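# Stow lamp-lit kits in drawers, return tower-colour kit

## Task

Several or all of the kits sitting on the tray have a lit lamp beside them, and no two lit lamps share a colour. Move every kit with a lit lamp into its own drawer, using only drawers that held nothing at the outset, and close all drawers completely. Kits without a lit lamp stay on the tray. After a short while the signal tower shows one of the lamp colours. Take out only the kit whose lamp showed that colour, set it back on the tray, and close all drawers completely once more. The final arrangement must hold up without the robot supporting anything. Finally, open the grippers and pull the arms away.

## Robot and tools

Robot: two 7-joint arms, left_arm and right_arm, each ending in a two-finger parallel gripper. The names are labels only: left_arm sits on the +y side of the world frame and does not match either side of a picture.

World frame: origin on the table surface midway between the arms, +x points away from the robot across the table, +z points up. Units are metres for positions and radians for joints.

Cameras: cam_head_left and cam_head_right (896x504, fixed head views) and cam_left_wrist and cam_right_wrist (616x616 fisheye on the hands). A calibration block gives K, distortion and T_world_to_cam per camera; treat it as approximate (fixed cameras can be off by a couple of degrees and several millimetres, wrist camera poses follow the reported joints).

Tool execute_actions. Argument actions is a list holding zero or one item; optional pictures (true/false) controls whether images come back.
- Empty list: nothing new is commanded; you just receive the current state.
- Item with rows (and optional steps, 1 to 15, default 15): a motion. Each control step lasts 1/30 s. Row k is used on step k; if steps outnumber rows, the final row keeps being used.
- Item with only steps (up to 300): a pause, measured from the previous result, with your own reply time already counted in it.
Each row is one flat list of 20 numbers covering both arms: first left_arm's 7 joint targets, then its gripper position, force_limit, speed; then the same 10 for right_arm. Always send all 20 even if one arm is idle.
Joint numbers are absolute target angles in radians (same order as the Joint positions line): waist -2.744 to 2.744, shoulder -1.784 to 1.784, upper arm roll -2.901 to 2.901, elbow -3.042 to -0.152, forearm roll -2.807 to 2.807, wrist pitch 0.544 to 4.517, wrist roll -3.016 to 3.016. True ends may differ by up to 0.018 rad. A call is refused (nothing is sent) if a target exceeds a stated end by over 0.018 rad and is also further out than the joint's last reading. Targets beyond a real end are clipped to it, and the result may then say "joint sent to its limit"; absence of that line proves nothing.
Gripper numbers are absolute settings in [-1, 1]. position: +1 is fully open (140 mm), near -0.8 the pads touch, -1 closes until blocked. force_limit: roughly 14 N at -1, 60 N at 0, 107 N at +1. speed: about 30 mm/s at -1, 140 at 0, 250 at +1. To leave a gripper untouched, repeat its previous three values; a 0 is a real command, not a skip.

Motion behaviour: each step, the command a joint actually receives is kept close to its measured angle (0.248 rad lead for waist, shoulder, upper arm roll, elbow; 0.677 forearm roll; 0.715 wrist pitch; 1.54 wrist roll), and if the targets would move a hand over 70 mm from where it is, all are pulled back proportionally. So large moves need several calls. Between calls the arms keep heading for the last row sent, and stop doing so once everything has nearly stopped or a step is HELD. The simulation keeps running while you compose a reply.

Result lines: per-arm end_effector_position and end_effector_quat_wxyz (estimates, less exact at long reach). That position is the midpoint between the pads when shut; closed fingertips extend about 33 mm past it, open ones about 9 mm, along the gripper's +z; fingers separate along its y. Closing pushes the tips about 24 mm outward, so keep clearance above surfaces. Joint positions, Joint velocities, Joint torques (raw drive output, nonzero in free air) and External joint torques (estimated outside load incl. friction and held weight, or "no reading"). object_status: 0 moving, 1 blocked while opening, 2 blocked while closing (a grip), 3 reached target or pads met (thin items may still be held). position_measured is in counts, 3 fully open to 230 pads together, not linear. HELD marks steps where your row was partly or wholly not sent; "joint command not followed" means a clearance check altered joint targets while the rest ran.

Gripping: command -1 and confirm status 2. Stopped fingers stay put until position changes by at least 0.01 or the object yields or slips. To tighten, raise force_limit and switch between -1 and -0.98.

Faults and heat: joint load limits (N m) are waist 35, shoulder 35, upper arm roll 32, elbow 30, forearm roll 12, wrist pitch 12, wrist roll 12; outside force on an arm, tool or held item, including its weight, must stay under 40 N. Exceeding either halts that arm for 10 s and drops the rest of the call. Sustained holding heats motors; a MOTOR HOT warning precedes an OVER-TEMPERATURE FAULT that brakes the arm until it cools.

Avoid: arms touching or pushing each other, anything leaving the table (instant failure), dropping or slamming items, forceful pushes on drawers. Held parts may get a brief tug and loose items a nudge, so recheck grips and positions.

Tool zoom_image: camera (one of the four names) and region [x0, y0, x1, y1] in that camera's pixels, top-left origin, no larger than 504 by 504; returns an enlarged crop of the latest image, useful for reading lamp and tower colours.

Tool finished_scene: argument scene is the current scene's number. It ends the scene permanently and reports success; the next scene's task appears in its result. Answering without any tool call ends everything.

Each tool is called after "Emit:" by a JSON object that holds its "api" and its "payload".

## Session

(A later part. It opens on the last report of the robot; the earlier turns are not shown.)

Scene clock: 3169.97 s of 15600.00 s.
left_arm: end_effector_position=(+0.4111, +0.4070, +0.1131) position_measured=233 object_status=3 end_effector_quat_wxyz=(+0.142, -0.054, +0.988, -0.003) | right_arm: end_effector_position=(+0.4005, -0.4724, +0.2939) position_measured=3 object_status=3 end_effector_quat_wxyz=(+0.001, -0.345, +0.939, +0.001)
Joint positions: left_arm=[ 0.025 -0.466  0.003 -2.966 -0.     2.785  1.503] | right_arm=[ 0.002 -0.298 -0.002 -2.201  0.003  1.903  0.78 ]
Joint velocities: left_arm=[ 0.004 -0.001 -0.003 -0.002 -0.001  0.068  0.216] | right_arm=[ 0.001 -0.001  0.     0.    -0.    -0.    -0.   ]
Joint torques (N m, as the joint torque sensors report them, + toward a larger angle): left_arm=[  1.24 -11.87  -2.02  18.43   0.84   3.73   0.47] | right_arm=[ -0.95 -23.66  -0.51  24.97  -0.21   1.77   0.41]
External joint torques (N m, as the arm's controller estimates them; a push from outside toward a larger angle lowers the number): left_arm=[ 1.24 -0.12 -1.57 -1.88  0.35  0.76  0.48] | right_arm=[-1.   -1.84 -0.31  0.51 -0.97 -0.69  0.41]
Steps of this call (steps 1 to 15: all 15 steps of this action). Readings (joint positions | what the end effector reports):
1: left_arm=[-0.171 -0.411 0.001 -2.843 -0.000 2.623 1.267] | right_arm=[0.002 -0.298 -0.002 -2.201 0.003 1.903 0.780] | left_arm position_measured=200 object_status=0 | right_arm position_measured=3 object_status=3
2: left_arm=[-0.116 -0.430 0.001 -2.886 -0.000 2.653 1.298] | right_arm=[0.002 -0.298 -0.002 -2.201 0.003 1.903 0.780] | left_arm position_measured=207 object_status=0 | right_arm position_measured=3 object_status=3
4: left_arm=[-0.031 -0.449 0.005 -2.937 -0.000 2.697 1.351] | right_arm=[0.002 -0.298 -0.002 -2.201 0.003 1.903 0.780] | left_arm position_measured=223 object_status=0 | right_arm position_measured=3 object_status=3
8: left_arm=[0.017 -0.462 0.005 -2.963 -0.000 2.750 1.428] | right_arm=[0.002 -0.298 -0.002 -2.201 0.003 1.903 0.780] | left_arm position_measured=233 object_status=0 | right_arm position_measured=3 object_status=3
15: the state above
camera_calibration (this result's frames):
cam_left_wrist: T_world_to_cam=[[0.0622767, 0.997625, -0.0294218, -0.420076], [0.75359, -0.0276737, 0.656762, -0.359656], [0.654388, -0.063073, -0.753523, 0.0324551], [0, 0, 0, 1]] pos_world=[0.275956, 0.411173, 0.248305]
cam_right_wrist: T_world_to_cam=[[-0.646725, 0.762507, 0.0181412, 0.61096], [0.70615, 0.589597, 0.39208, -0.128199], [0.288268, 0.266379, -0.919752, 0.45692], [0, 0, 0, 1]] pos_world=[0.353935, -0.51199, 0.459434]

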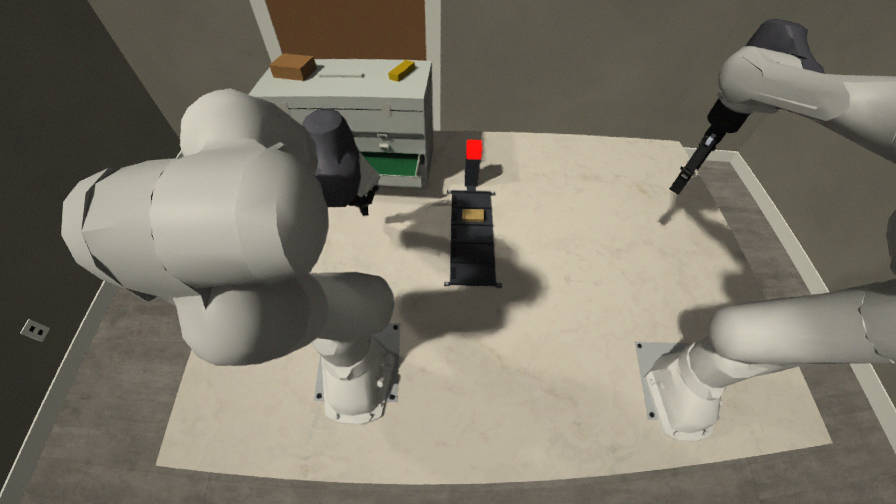

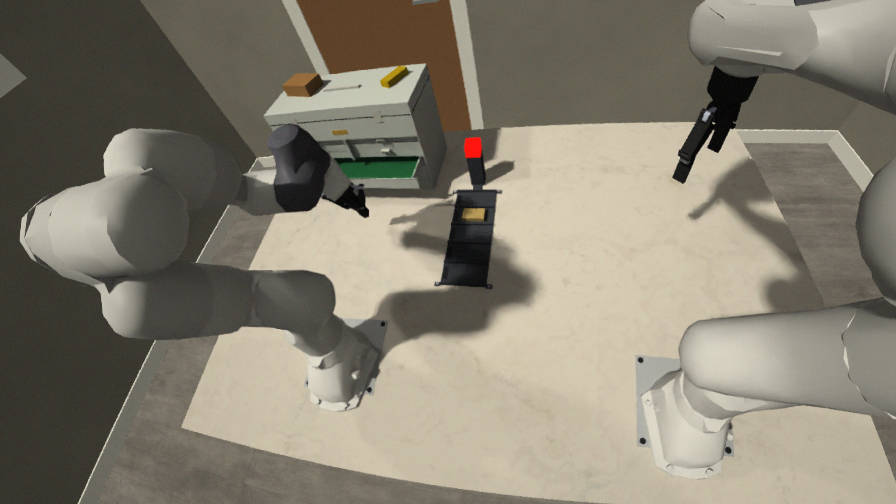

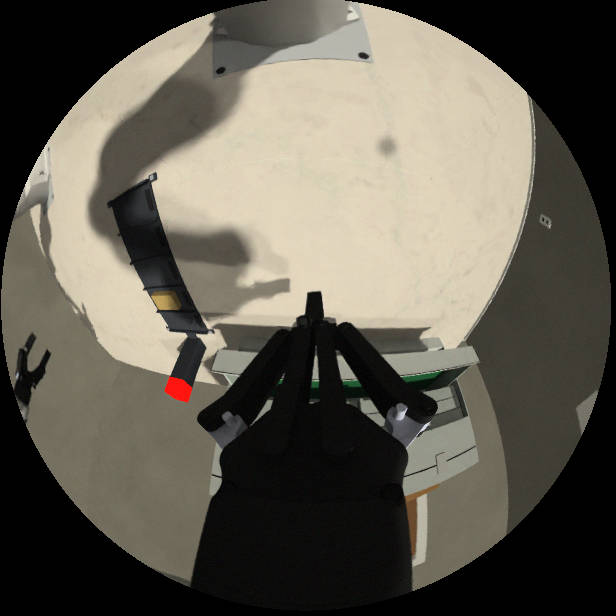

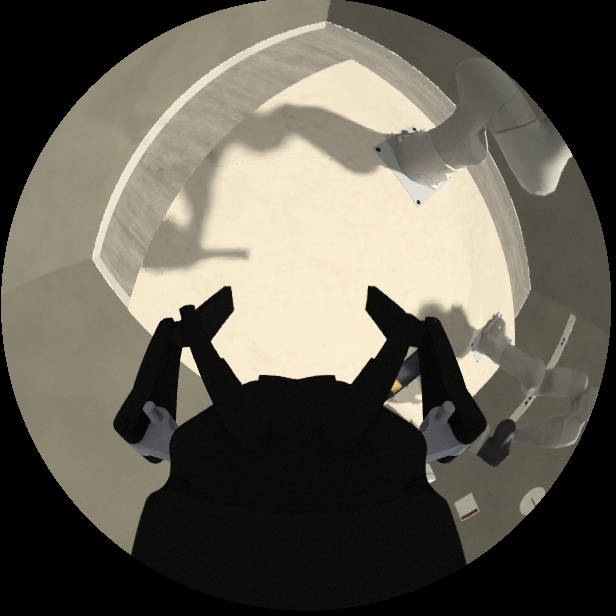

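Go to r.47, then push.

Emit:
{"api": "execute_actions", "payload": {"actions": [{"rows":[[0.028,-0.445,0,-2.958,0,2.87,1.575,-1,0,0,0.0,-0.3,0,-2.2,0,1.9,0.785,1,0,0],[0.028,-0.42,0,-2.947,0,2.93,1.575,-1,0,0,0.0,-0.3,0,-2.2,0,1.9,0.785,1,0,0],[0.028,-0.4,0,-2.937,0,2.98,1.575,-1,0,0,0.0,-0.3,0,-2.2,0,1.9,0.785,1,0,0],[0.028,-0.375,0,-2.927,0,3.02,1.575,-1,0,0,0.0,-0.3,0,-2.2,0,1.9,0.785,1,0,0],[0.028,-0.3549,0,-2.9168,0,3.037,1.575,-1,0,0,0.0,-0.3,0,-2.2,0,1.9,0.785,1,0,0]],"steps":15}], "pictures": false}}

Emit:
{"api": "execute_actions", "payload": {"actions": [{"rows":[[0.028,-0.3549,0,-2.9168,0,3.037,1.575,-1,0,0,0.0,-0.3,0,-2.2,0,1.9,0.785,1,0,0],[0.028,-0.3549,0,-2.9168,0,3.037,1.575,-1,0,0,0.0,-0.3,0,-2.2,0,1.9,0.785,1,0,0],[0.028,-0.345,0,-2.9075,0,3.037,1.575,-1,0,0,0.0,-0.3,0,-2.2,0,1.9,0.785,1,0,0],[0.028,-0.335,0,-2.898,0,3.038,1.575,-1,0,0,0.0,-0.3,0,-2.2,0,1.9,0.785,1,0,0],[0.028,-0.325,0,-2.8885,0,3.038,1.575,-1,0,0,0.0,-0.3,0,-2.2,0,1.9,0.785,1,0,0],[0.028,-0.3165,0,-2.88,0,3.038,1.575,-1,0,0,0.0,-0.3,0,-2.2,0,1.9,0.785,1,0,0],[0.028,-0.308,0,-2.872,0,3.039,1.575,-1,0,0,0.0,-0.3,0,-2.2,0,1.9,0.785,1,0,0],[0.028,-0.2995,0,-2.864,0,3.039,1.575,-1,0,0,0.0,-0.3,0,-2.2,0,1.9,0.785,1,0,0],[0.028,-0.291,0,-2.856,0,3.039,1.575,-1,0,0,0.0,-0.3,0,-2.2,0,1.9,0.785,1,0,0],[0.028,-0.281,0,-2.846,0,3.04,1.575,-1,0,0,0.0,-0.3,0,-2.2,0,1.9,0.785,1,0,0],[0.028,-0.271,0,-2.836,0,3.04,1.575,-1,0,0,0.0,-0.3,0,-2.2,0,1.9,0.785,1,0,0],[0.028,-0.26,0,-2.826,0,3.04,1.575,-1,0,0,0.0,-0.3,0,-2.2,0,1.9,0.785,1,0,0],[0.028,-0.249,0,-2.8155,0,3.04,1.575,-1,0,0,0.0,-0.3,0,-2.2,0,1.9,0.785,1,0,0],[0.028,-0.2385,0,-2.805,0,3.04,1.575,-1,0,0,0.0,-0.3,0,-2.2,0,1.9,0.785,1,0,0],[0.028,-0.2278,0,-2.7949,0,3.04,1.575,-1,0,0,0.0,-0.3,0,-2.2,0,1.9,0.785,1,0,0]],"steps":15}], "pictures": false}}

Emit:
{"api": "execute_actions", "payload": {"actions": [{"rows":[[0.028,-0.2165,0,-2.7824,0,3.038,1.575,-1,0,0,0.0,-0.3,0,-2.2,0,1.9,0.785,1,0,0],[0.028,-0.205,0,-2.77,0,3.036,1.575,-1,0,0,0.0,-0.3,0,-2.2,0,1.9,0.785,1,0,0],[0.028,-0.194,0,-2.7575,0,3.035,1.575,-1,0,0,0.0,-0.3,0,-2.2,0,1.9,0.785,1,0,0],[0.028,-0.1824,0,-2.745,0,3.033,1.575,-1,0,0,0.0,-0.3,0,-2.2,0,1.9,0.785,1,0,0],[0.028,-0.171,0,-2.7326,0,3.031,1.575,-1,0,0,0.0,-0.3,0,-2.2,0,1.9,0.785,1,0,0],[0.028,-0.16,0,-2.72,0,3.029,1.575,-1,0,0,0.0,-0.3,0,-2.2,0,1.9,0.785,1,0,0],[0.028,-0.1484,0,-2.7077,0,3.027,1.575,-1,0,0,0.0,-0.3,0,-2.2,0,1.9,0.785,1,0,0],[0.028,-0.137,0,-2.695,0,3.026,1.575,-1,0,0,0.0,-0.3,0,-2.2,0,1.9,0.785,1,0,0],[0.028,-0.1257,0,-2.6828,0,3.024,1.575,-1,0,0,0.0,-0.3,0,-2.2,0,1.9,0.785,1,0,0],[0.028,-0.1144,0,-2.6703,0,3.022,1.575,-1,0,0,0.0,-0.3,0,-2.2,0,1.9,0.785,1,0,0],[0.028,-0.1035,0,-2.657,0,3.02,1.575,-1,0,0,0.0,-0.3,0,-2.2,0,1.9,0.785,1,0,0],[0.028,-0.0926,0,-2.6437,0,3.019,1.575,-1,0,0,0.0,-0.3,0,-2.2,0,1.9,0.785,1,0,0],[0.028,-0.0817,0,-2.6304,0,3.017,1.575,-1,0,0,0.0,-0.3,0,-2.2,0,1.9,0.785,1,0,0],[0.028,-0.0708,0,-2.617,0,3.016,1.575,-1,0,0,0.0,-0.3,0,-2.2,0,1.9,0.785,1,0,0],[0.028,-0.06,0,-2.604,0,3.014,1.575,-1,0,0,0.0,-0.3,0,-2.2,0,1.9,0.785,1,0,0]],"steps":15}], "pictures": false}}

Emit:
{"api": "execute_actions", "payload": {"actions": [{"rows":[[0.028,-0.051,0,-2.593,0,3.013,1.575,-1,0,0,0.0,-0.3,0,-2.2,0,1.9,0.785,1,0,0],[0.028,-0.043,0,-2.583,0,3.012,1.575,-1,0,0,0.0,-0.3,0,-2.2,0,1.9,0.785,1,0,0],[0.028,-0.036,0,-2.5745,0,3.011,1.575,-1,0,0,0.0,-0.3,0,-2.2,0,1.9,0.785,1,0,0],[0.028,-0.029,0,-2.566,0,3.01,1.575,-1,0,0,0.0,-0.3,0,-2.2,0,1.9,0.785,1,0,0],[0.028,-0.023,0,-2.559,0,3.009,1.575,-1,0,0,0.0,-0.3,0,-2.2,0,1.9,0.785,1,0,0],[0.028,-0.018,0,-2.5525,0,3.008,1.575,-1,0,0,0.0,-0.3,0,-2.2,0,1.9,0.785,1,0,0],[0.028,-0.013,0,-2.5465,0,3.008,1.575,-1,0,0,0.0,-0.3,0,-2.2,0,1.9,0.785,1,0,0],[0.028,-0.009,0,-2.5415,0,3.007,1.575,-1,0,0,0.0,-0.3,0,-2.2,0,1.9,0.785,1,0,0],[0.028,-0.005,0,-2.537,0,3.007,1.575,-1,0,0,0.0,-0.3,0,-2.2,0,1.9,0.785,1,0,0],[0.028,-0.002,0,-2.533,0,3.006,1.575,-1,0,0,0.0,-0.3,0,-2.2,0,1.9,0.785,1,0,0],[0.028,0.001,0,-2.5295,0,3.006,1.575,-1,0,0,0.0,-0.3,0,-2.2,0,1.9,0.785,1,0,0],[0.028,0.0035,0,-2.5265,0,3.005,1.575,-1,0,0,0.0,-0.3,0,-2.2,0,1.9,0.785,1,0,0],[0.028,0.0055,0,-2.524,0,3.005,1.575,-1,0,0,0.0,-0.3,0,-2.2,0,1.9,0.785,1,0,0]],"steps":15}], "pictures": false}}

Emit:
{"api": "execute_actions", "payload": {"actions": [{"steps":10}]}}

Scene clock: 3220.07 s of 15600.00 s.
left_arm: end_effector_position=(+0.4750, +0.4099, +0.1347) position_measured=233 object_status=3 end_effector_quat_wxyz=(+0.226, -0.022, +0.974, +0.004) | right_arm: end_effector_position=(+0.4005, -0.4724, +0.2939) position_measured=3 object_status=3 end_effector_quat_wxyz=(+0.001, -0.345, +0.939, +0.001)
Joint positions: left_arm=[ 0.025 -0.357  0.002 -2.918 -0.     3.016  1.568] | right_arm=[ 0.002 -0.298 -0.002 -2.201  0.003  1.903  0.78 ]
Joint velocities: left_arm=[ 0.001  0.004 -0.001  0.004 -0.002  0.102 -0.001] | right_arm=[ 0.002  0.     0.     0.     0.001 -0.001  0.001]
Joint torques (N m, as the joint torque sensors report them, + toward a larger angle): left_arm=[  1.12 -13.51  -1.3   20.05   0.8    3.9    0.39] | right_arm=[ -0.65 -23.64  -0.48  25.14  -0.23   1.77   0.41]
External joint torques (N m, as the arm's controller estimates them; a push from outside toward a larger angle lowers the number): left_arm=[ 1.12  1.45 -0.95  0.4   0.35  0.7   0.41] | right_arm=[-0.69 -1.85 -0.26  0.71 -0.99 -0.69  0.41]
Steps of this call (steps 1 to 45: the robot went on to your last target; steps 46 to 110: nothing new was sent; then 45.93 s passed at rest; steps 111 to 125: all 15 steps of this action). Readings (joint positions | what the end effector reports):
111: left_arm=[0.025 -0.462 0.003 -2.965 -0.000 2.807 1.568] | right_arm=[0.002 -0.298 -0.002 -2.201 0.003 1.903 0.780] | left_arm position_measured=233 object_status=3 | right_arm position_measured=3 object_status=3
112: left_arm=[0.025 -0.451 0.003 -2.961 -0.000 2.827 1.568] | right_arm=[0.002 -0.298 -0.002 -2.201 0.003 1.903 0.780] | left_arm position_measured=233 object_status=3 | right_arm position_measured=3 object_status=3
114: left_arm=[0.025 -0.418 0.003 -2.946 -0.000 2.882 1.568] | right_arm=[0.002 -0.298 -0.002 -2.201 0.003 1.903 0.780] | left_arm position_measured=233 object_status=3 | right_arm position_measured=3 object_status=3
118: left_arm=[0.025 -0.367 0.002 -2.923 -0.000 2.965 1.568] | right_arm=[0.002 -0.298 -0.002 -2.201 0.003 1.903 0.780] | left_arm position_measured=233 object_status=3 | right_arm position_measured=3 object_status=3
125: the state above

Scene clock: 3220.57 s of 15600.00 s.
left_arm: end_effector_position=(+0.5099, +0.4108, +0.1369) position_measured=233 object_status=3 end_effector_quat_wxyz=(+0.230, -0.021, +0.973, +0.004) | right_arm: end_effector_position=(+0.4005, -0.4724, +0.2939) position_measured=3 object_status=3 end_effector_quat_wxyz=(+0.001, -0.345, +0.939, +0.001)
Joint positions: left_arm=[ 0.025 -0.252  0.001 -2.819 -0.     3.032  1.569] | right_arm=[ 0.002 -0.298 -0.002 -2.201  0.003  1.903  0.78 ]
Joint velocities: left_arm=[ 0.     0.301 -0.01   0.286  0.     0.     0.004] | right_arm=[-0.001  0.    -0.    -0.001  0.     0.    -0.   ]
Joint torques (N m, as the joint torque sensors report them, + toward a larger angle): left_arm=[  0.93 -17.44   0.33  19.83   0.78   4.56   0.27] | right_arm=[ -1.07 -23.64  -0.72  24.9   -0.27   1.75   0.39]
External joint torques (N m, as the arm's controller estimates them; a push from outside toward a larger angle lowers the number): left_arm=[0.73 2.71 0.19 1.57 0.36 1.29 0.3 ] | right_arm=[-1.06 -2.05 -0.46  0.6  -1.02 -0.69  0.39]
Steps of this call (steps 1 to 15: all 15 steps of this action). Readings (joint positions | what the end effector reports):
1: left_arm=[0.025 -0.357 0.002 -2.918 -0.000 3.019 1.568] | right_arm=[0.002 -0.298 -0.002 -2.201 0.003 1.903 0.780] | left_arm position_measured=233 object_status=3 | right_arm position_measured=3 object_status=3
2: left_arm=[0.025 -0.357 0.002 -2.918 -0.000 3.022 1.568] | right_arm=[0.002 -0.298 -0.002 -2.201 0.003 1.903 0.780] | left_arm position_measured=233 object_status=3 | right_arm position_measured=3 object_status=3
4: left_arm=[0.025 -0.350 0.002 -2.911 -0.000 3.025 1.568] | right_arm=[0.002 -0.298 -0.002 -2.201 0.003 1.903 0.780] | left_arm position_measured=233 object_status=3 | right_arm position_measured=3 object_status=3
8: left_arm=[0.025 -0.319 0.002 -2.882 -0.000 3.030 1.568] | right_arm=[0.002 -0.298 -0.002 -2.201 0.003 1.903 0.780] | left_arm position_measured=233 object_status=3 | right_arm position_measured=3 object_status=3
15: the state above

Scene clock: 3221.07 s of 15600.00 s.
left_arm: end_effector_position=(+0.5679, +0.4118, +0.1352) position_measured=233 object_status=3 end_effector_quat_wxyz=(+0.229, -0.019, +0.973, +0.004) | right_arm: end_effector_position=(+0.4005, -0.4724, +0.2939) position_measured=3 object_status=3 end_effector_quat_wxyz=(+0.001, -0.345, +0.939, +0.001)
Joint positions: left_arm=[ 0.025 -0.083 -0.002 -2.637 -0.     3.017  1.57 ] | right_arm=[ 0.002 -0.298 -0.002 -2.201  0.003  1.903  0.78 ]
Joint velocities: left_arm=[ 0.001  0.318 -0.007  0.366 -0.002 -0.044  0.001] | right_arm=[ 0.    -0.     0.001  0.    -0.001  0.    -0.001]
Joint torques (N m, as the joint torque sensors report them, + toward a larger angle): left_arm=[  0.85 -26.41   1.44  21.72   0.73   4.03   0.34] | right_arm=[ -0.68 -23.63  -0.46  24.97  -0.23   1.81   0.36]
External joint torques (N m, as the arm's controller estimates them; a push from outside toward a larger angle lowers the number): left_arm=[0.8  0.13 1.23 3.42 0.28 0.87 0.34] | right_arm=[-0.74 -1.98 -0.28  0.61 -0.99 -0.64  0.36]
Steps of this call (steps 1 to 15: all 15 steps of this action). Readings (joint positions | what the end effector reports):
1: left_arm=[0.025 -0.242 0.001 -2.809 -0.000 3.032 1.569] | right_arm=[0.002 -0.298 -0.002 -2.201 0.003 1.903 0.780] | left_arm position_measured=233 object_status=3 | right_arm position_measured=3 object_status=3
2: left_arm=[0.025 -0.231 0.000 -2.798 -0.000 3.032 1.569] | right_arm=[0.002 -0.298 -0.002 -2.201 0.003 1.903 0.780] | left_arm position_measured=233 object_status=3 | right_arm position_measured=3 object_status=3
4: left_arm=[0.025 -0.208 -0.000 -2.775 -0.000 3.032 1.569] | right_arm=[0.002 -0.298 -0.002 -2.201 0.003 1.903 0.780] | left_arm position_measured=233 object_status=3 | right_arm position_measured=3 object_status=3
8: left_arm=[0.025 -0.162 -0.001 -2.726 -0.000 3.028 1.569] | right_arm=[0.002 -0.298 -0.002 -2.201 0.003 1.903 0.780] | left_arm position_measured=233 object_status=3 | right_arm position_measured=3 object_status=3
15: the state above

Scene clock: 3221.57 s of 15600.00 s.
left_arm: end_effector_position=(+0.5993, +0.4125, +0.1347) position_measured=233 object_status=3 end_effector_quat_wxyz=(+0.229, -0.018, +0.973, +0.004) | right_arm: end_effector_position=(+0.4005, -0.4724, +0.2939) position_measured=3 object_status=3 end_effector_quat_wxyz=(+0.001, -0.345, +0.939, +0.001)
Joint positions: left_arm=[ 0.025 -0.001 -0.002 -2.536 -0.     2.998  1.57 ] | right_arm=[ 0.002 -0.298 -0.002 -2.201  0.003  1.903  0.78 ]
Joint velocities: left_arm=[-0.001  0.004 -0.     0.025 -0.    -0.041  0.003] | right_arm=[ 0.001  0.001 -0.     0.001 -0.002  0.    -0.   ]
Joint torques (N m, as the joint torque sensors report them, + toward a larger angle): left_arm=[  1.23 -23.62   1.63  24.53   0.82   5.48   0.34] | right_arm=[ -0.93 -23.36  -0.57  24.75  -0.23   1.78   0.38]
External joint torques (N m, as the arm's controller estimates them; a push from outside toward a larger angle lowers the number): left_arm=[1.16 4.34 1.59 4.56 0.37 2.22 0.35] | right_arm=[-0.84 -1.69 -0.21  0.37 -0.98 -0.68  0.38]
Steps of this call (steps 1 to 15: all 15 steps of this action). Readings (joint positions | what the end effector reports):
1: left_arm=[0.025 -0.073 -0.002 -2.625 -0.000 3.016 1.570] | right_arm=[0.002 -0.298 -0.002 -2.201 0.003 1.903 0.780] | left_arm position_measured=233 object_status=3 | right_arm position_measured=3 object_status=3
2: left_arm=[0.025 -0.063 -0.002 -2.613 -0.000 3.014 1.570] | right_arm=[0.002 -0.298 -0.002 -2.201 0.003 1.903 0.780] | left_arm position_measured=233 object_status=3 | right_arm position_measured=3 object_status=3
4: left_arm=[0.025 -0.046 -0.002 -2.593 -0.000 3.011 1.570] | right_arm=[0.002 -0.298 -0.002 -2.201 0.003 1.903 0.780] | left_arm position_measured=233 object_status=3 | right_arm position_measured=3 object_status=3
8: left_arm=[0.025 -0.020 -0.002 -2.561 -0.000 3.007 1.570] | right_arm=[0.002 -0.298 -0.002 -2.201 0.003 1.903 0.780] | left_arm position_measured=233 object_status=3 | right_arm position_measured=3 object_status=3
15: the state above

Scene clock: 3221.90 s of 15600.00 s.
left_arm: end_effector_position=(+0.5993, +0.4125, +0.1348) position_measured=233 object_status=3 end_effector_quat_wxyz=(+0.228, -0.018, +0.973, +0.004) | right_arm: end_effector_position=(+0.4005, -0.4724, +0.2939) position_measured=3 object_status=3 end_effector_quat_wxyz=(+0.001, -0.345, +0.939, +0.001)
Joint positions: left_arm=[ 0.025 -0.001 -0.002 -2.534 -0.     2.993  1.571] | right_arm=[ 0.002 -0.298 -0.002 -2.201  0.003  1.903  0.78 ]
Joint velocities: left_arm=[-0.    -0.001 -0.001  0.    -0.    -0.002  0.001] | right_arm=[-0.    -0.    -0.     0.001  0.    -0.    -0.   ]
Joint torques (N m, as the joint torque sensors report them, + toward a larger angle): left_arm=[  0.39 -23.8    2.07  25.69   0.75   5.35   0.27] | right_arm=[ -0.58 -23.97  -0.2   24.63  -0.22   1.8    0.39]
External joint torques (N m, as the arm's controller estimates them; a push from outside toward a larger angle lowers the number): left_arm=[0.38 4.2  2.05 5.52 0.28 2.09 0.28] | right_arm=[-0.61 -2.28  0.02  0.24 -0.97 -0.65  0.39]
Steps of this call (steps 1 to 10: the robot went on to your last target). Readings (joint positions | what the end effector reports):
1: left_arm=[0.025 -0.001 -0.002 -2.535 -0.000 2.997 1.570] | right_arm=[0.002 -0.298 -0.002 -2.201 0.003 1.903 0.780] | left_arm position_measured=233 object_status=3 | right_arm position_measured=3 object_status=3
2: left_arm=[0.025 -0.001 -0.002 -2.535 -0.000 2.996 1.570] | right_arm=[0.002 -0.298 -0.002 -2.201 0.003 1.903 0.780] | left_arm position_measured=233 object_status=3 | right_arm position_measured=3 object_status=3
4: left_arm=[0.025 -0.001 -0.002 -2.534 -0.000 2.995 1.571] | right_arm=[0.002 -0.298 -0.002 -2.201 0.003 1.903 0.780] | left_arm position_measured=233 object_status=3 | right_arm position_measured=3 object_status=3
8: left_arm=[0.025 -0.001 -0.002 -2.534 -0.000 2.993 1.571] | right_arm=[0.002 -0.298 -0.002 -2.201 0.003 1.903 0.780] | left_arm position_measured=233 object_status=3 | right_arm position_measured=3 object_status=3
10: the state above
camera_calibration (this result's frames):
cam_left_wrist: T_world_to_cam=[[0.13028, 0.991271, 0.0202183, -0.481451], [0.624112, -0.0978364, 0.775185, -0.425075], [0.770397, -0.0883728, -0.63141, -0.149563], [0, 0, 0, 1]] pos_world=[0.443241, 0.422444, 0.244811]
cam_right_wrist: T_world_to_cam=[[-0.646725, 0.762507, 0.0181413, 0.61096], [0.70615, 0.589597, 0.39208, -0.128199], [0.288268, 0.266379, -0.919752, 0.45692], [0, 0, 0, 1]] pos_world=[0.353935, -0.51199, 0.459434]

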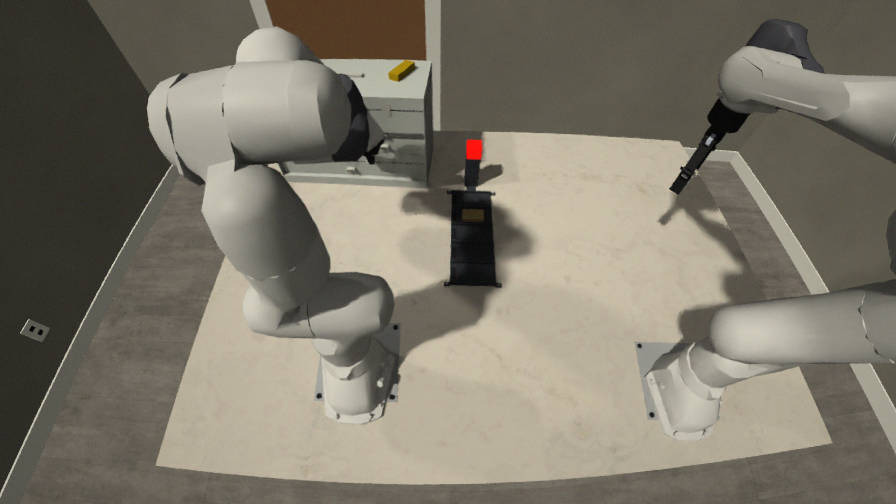

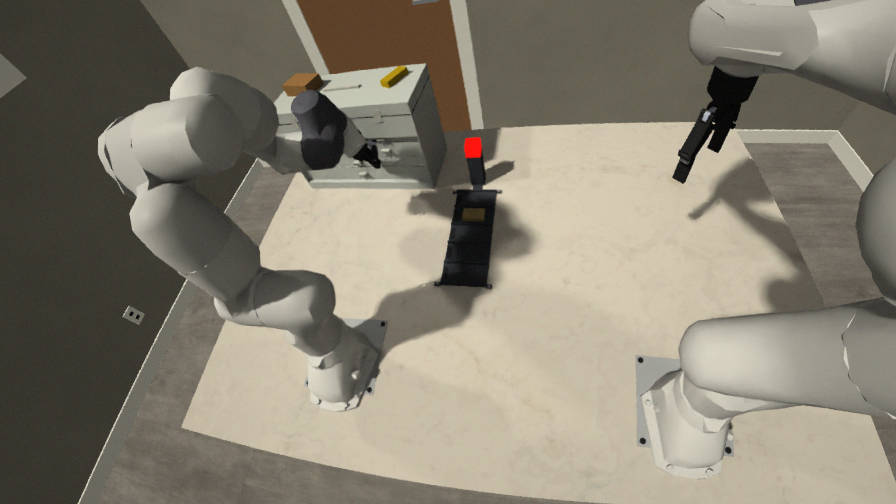

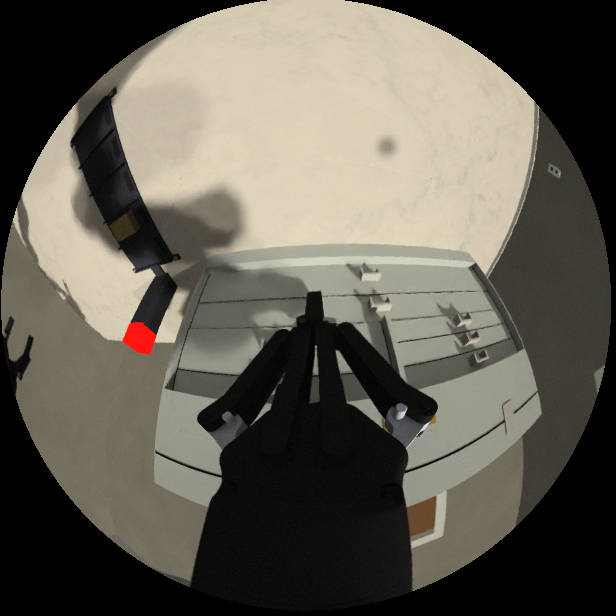

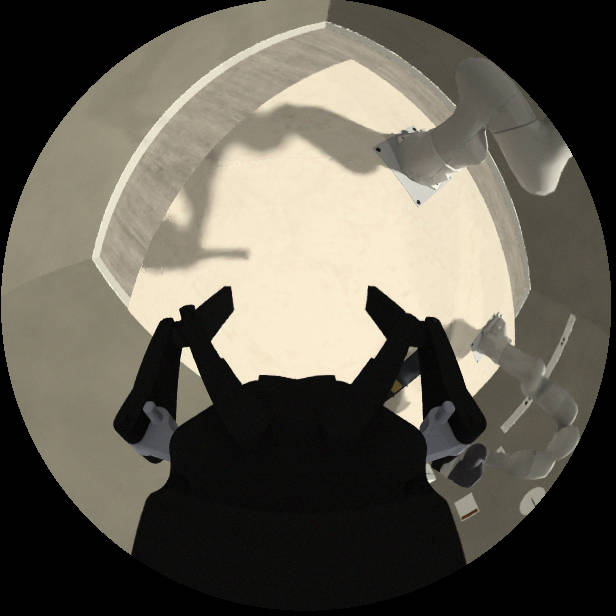

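Emit:
{"api": "execute_actions", "payload": {"actions": [{"rows":[[0.028,-0.03,0,-2.567,0,3.01,1.575,-1,0,0,0.0,-0.3,0,-2.2,0,1.9,0.785,1,0,0],[0.028,-0.07,0,-2.617,0,3.016,1.575,-1,0,0,0.0,-0.3,0,-2.2,0,1.9,0.785,1,0,0],[0.028,-0.1144,0,-2.67,0,3.022,1.575,-1,0,0,0.0,-0.3,0,-2.2,0,1.9,0.785,1,0,0],[0.028,-0.17,0,-2.73,0,3.03,1.575,-1,0,0,0.0,-0.3,0,-2.2,0,1.9,0.785,1,0,0],[0.028,-0.2278,0,-2.795,0,3.04,1.575,-1,0,0,0.0,-0.3,0,-2.2,0,1.9,0.785,1,0,0]],"steps":12}], "pictures": false}}

Emit:
{"api": "finished_scene", "payload": {"scene": 1}}

Scene clock: 3232.70 s of 15600.00 s.
left_arm: end_effector_position=(+0.5191, +0.4098, +0.1361) position_measured=233 object_status=3 end_effector_quat_wxyz=(+0.229, -0.018, +0.973, +0.004) | right_arm: end_effector_position=(+0.4005, -0.4724, +0.2939) position_measured=3 object_status=3 end_effector_quat_wxyz=(+0.001, -0.345, +0.939, +0.001)
Joint positions: left_arm=[ 0.025 -0.222 -0.002 -2.789 -0.     3.029  1.571] | right_arm=[ 0.002 -0.298 -0.002 -2.201  0.003  1.903  0.78 ]
Joint velocities: left_arm=[ 0.    -0.049 -0.001 -0.064 -0.001  0.039 -0.   ] | right_arm=[ 0.     0.     0.    -0.001  0.     0.    -0.   ]
Joint torques (N m, as the joint torque sensors report them, + toward a larger angle): left_arm=[  0.23 -21.3    1.9   18.94   0.71   4.12   0.33] | right_arm=[ -0.76 -23.95  -0.87  24.69  -0.2    1.79   0.4 ]
External joint torques (N m, as the arm's controller estimates them; a push from outside toward a larger angle lowers the number): left_arm=[ 0.24 -1.96  2.11 -1.24  0.24  0.82  0.34] | right_arm=[-0.73 -2.35 -0.59  0.37 -0.95 -0.66  0.4 ]
Steps of this call (steps 1 to 15: the robot went on to your last target; steps 16 to 90: nothing new was sent; then 7.40 s passed at rest; steps 91 to 102: all 12 steps of this action). Readings (joint positions | what the end effector reports):
91: left_arm=[0.025 -0.007 -0.002 -2.541 -0.000 2.995 1.571] | right_arm=[0.002 -0.298 -0.002 -2.201 0.003 1.903 0.780] | left_arm position_measured=233 object_status=3 | right_arm position_measured=3 object_status=3
92: left_arm=[0.025 -0.023 -0.002 -2.562 -0.000 2.998 1.571] | right_arm=[0.002 -0.298 -0.002 -2.201 0.003 1.903 0.780] | left_arm position_measured=233 object_status=3 | right_arm position_measured=3 object_status=3
94: left_arm=[0.025 -0.085 -0.002 -2.635 -0.000 3.006 1.571] | right_arm=[0.002 -0.298 -0.002 -2.201 0.003 1.903 0.780] | left_arm position_measured=233 object_status=3 | right_arm position_measured=3 object_status=3
98: left_arm=[0.025 -0.203 -0.002 -2.766 -0.000 3.021 1.571] | right_arm=[0.002 -0.298 -0.002 -2.201 0.003 1.903 0.780] | left_arm position_measured=233 object_status=3 | right_arm position_measured=3 object_status=3
102: the state above

The scene is finished: the task was done.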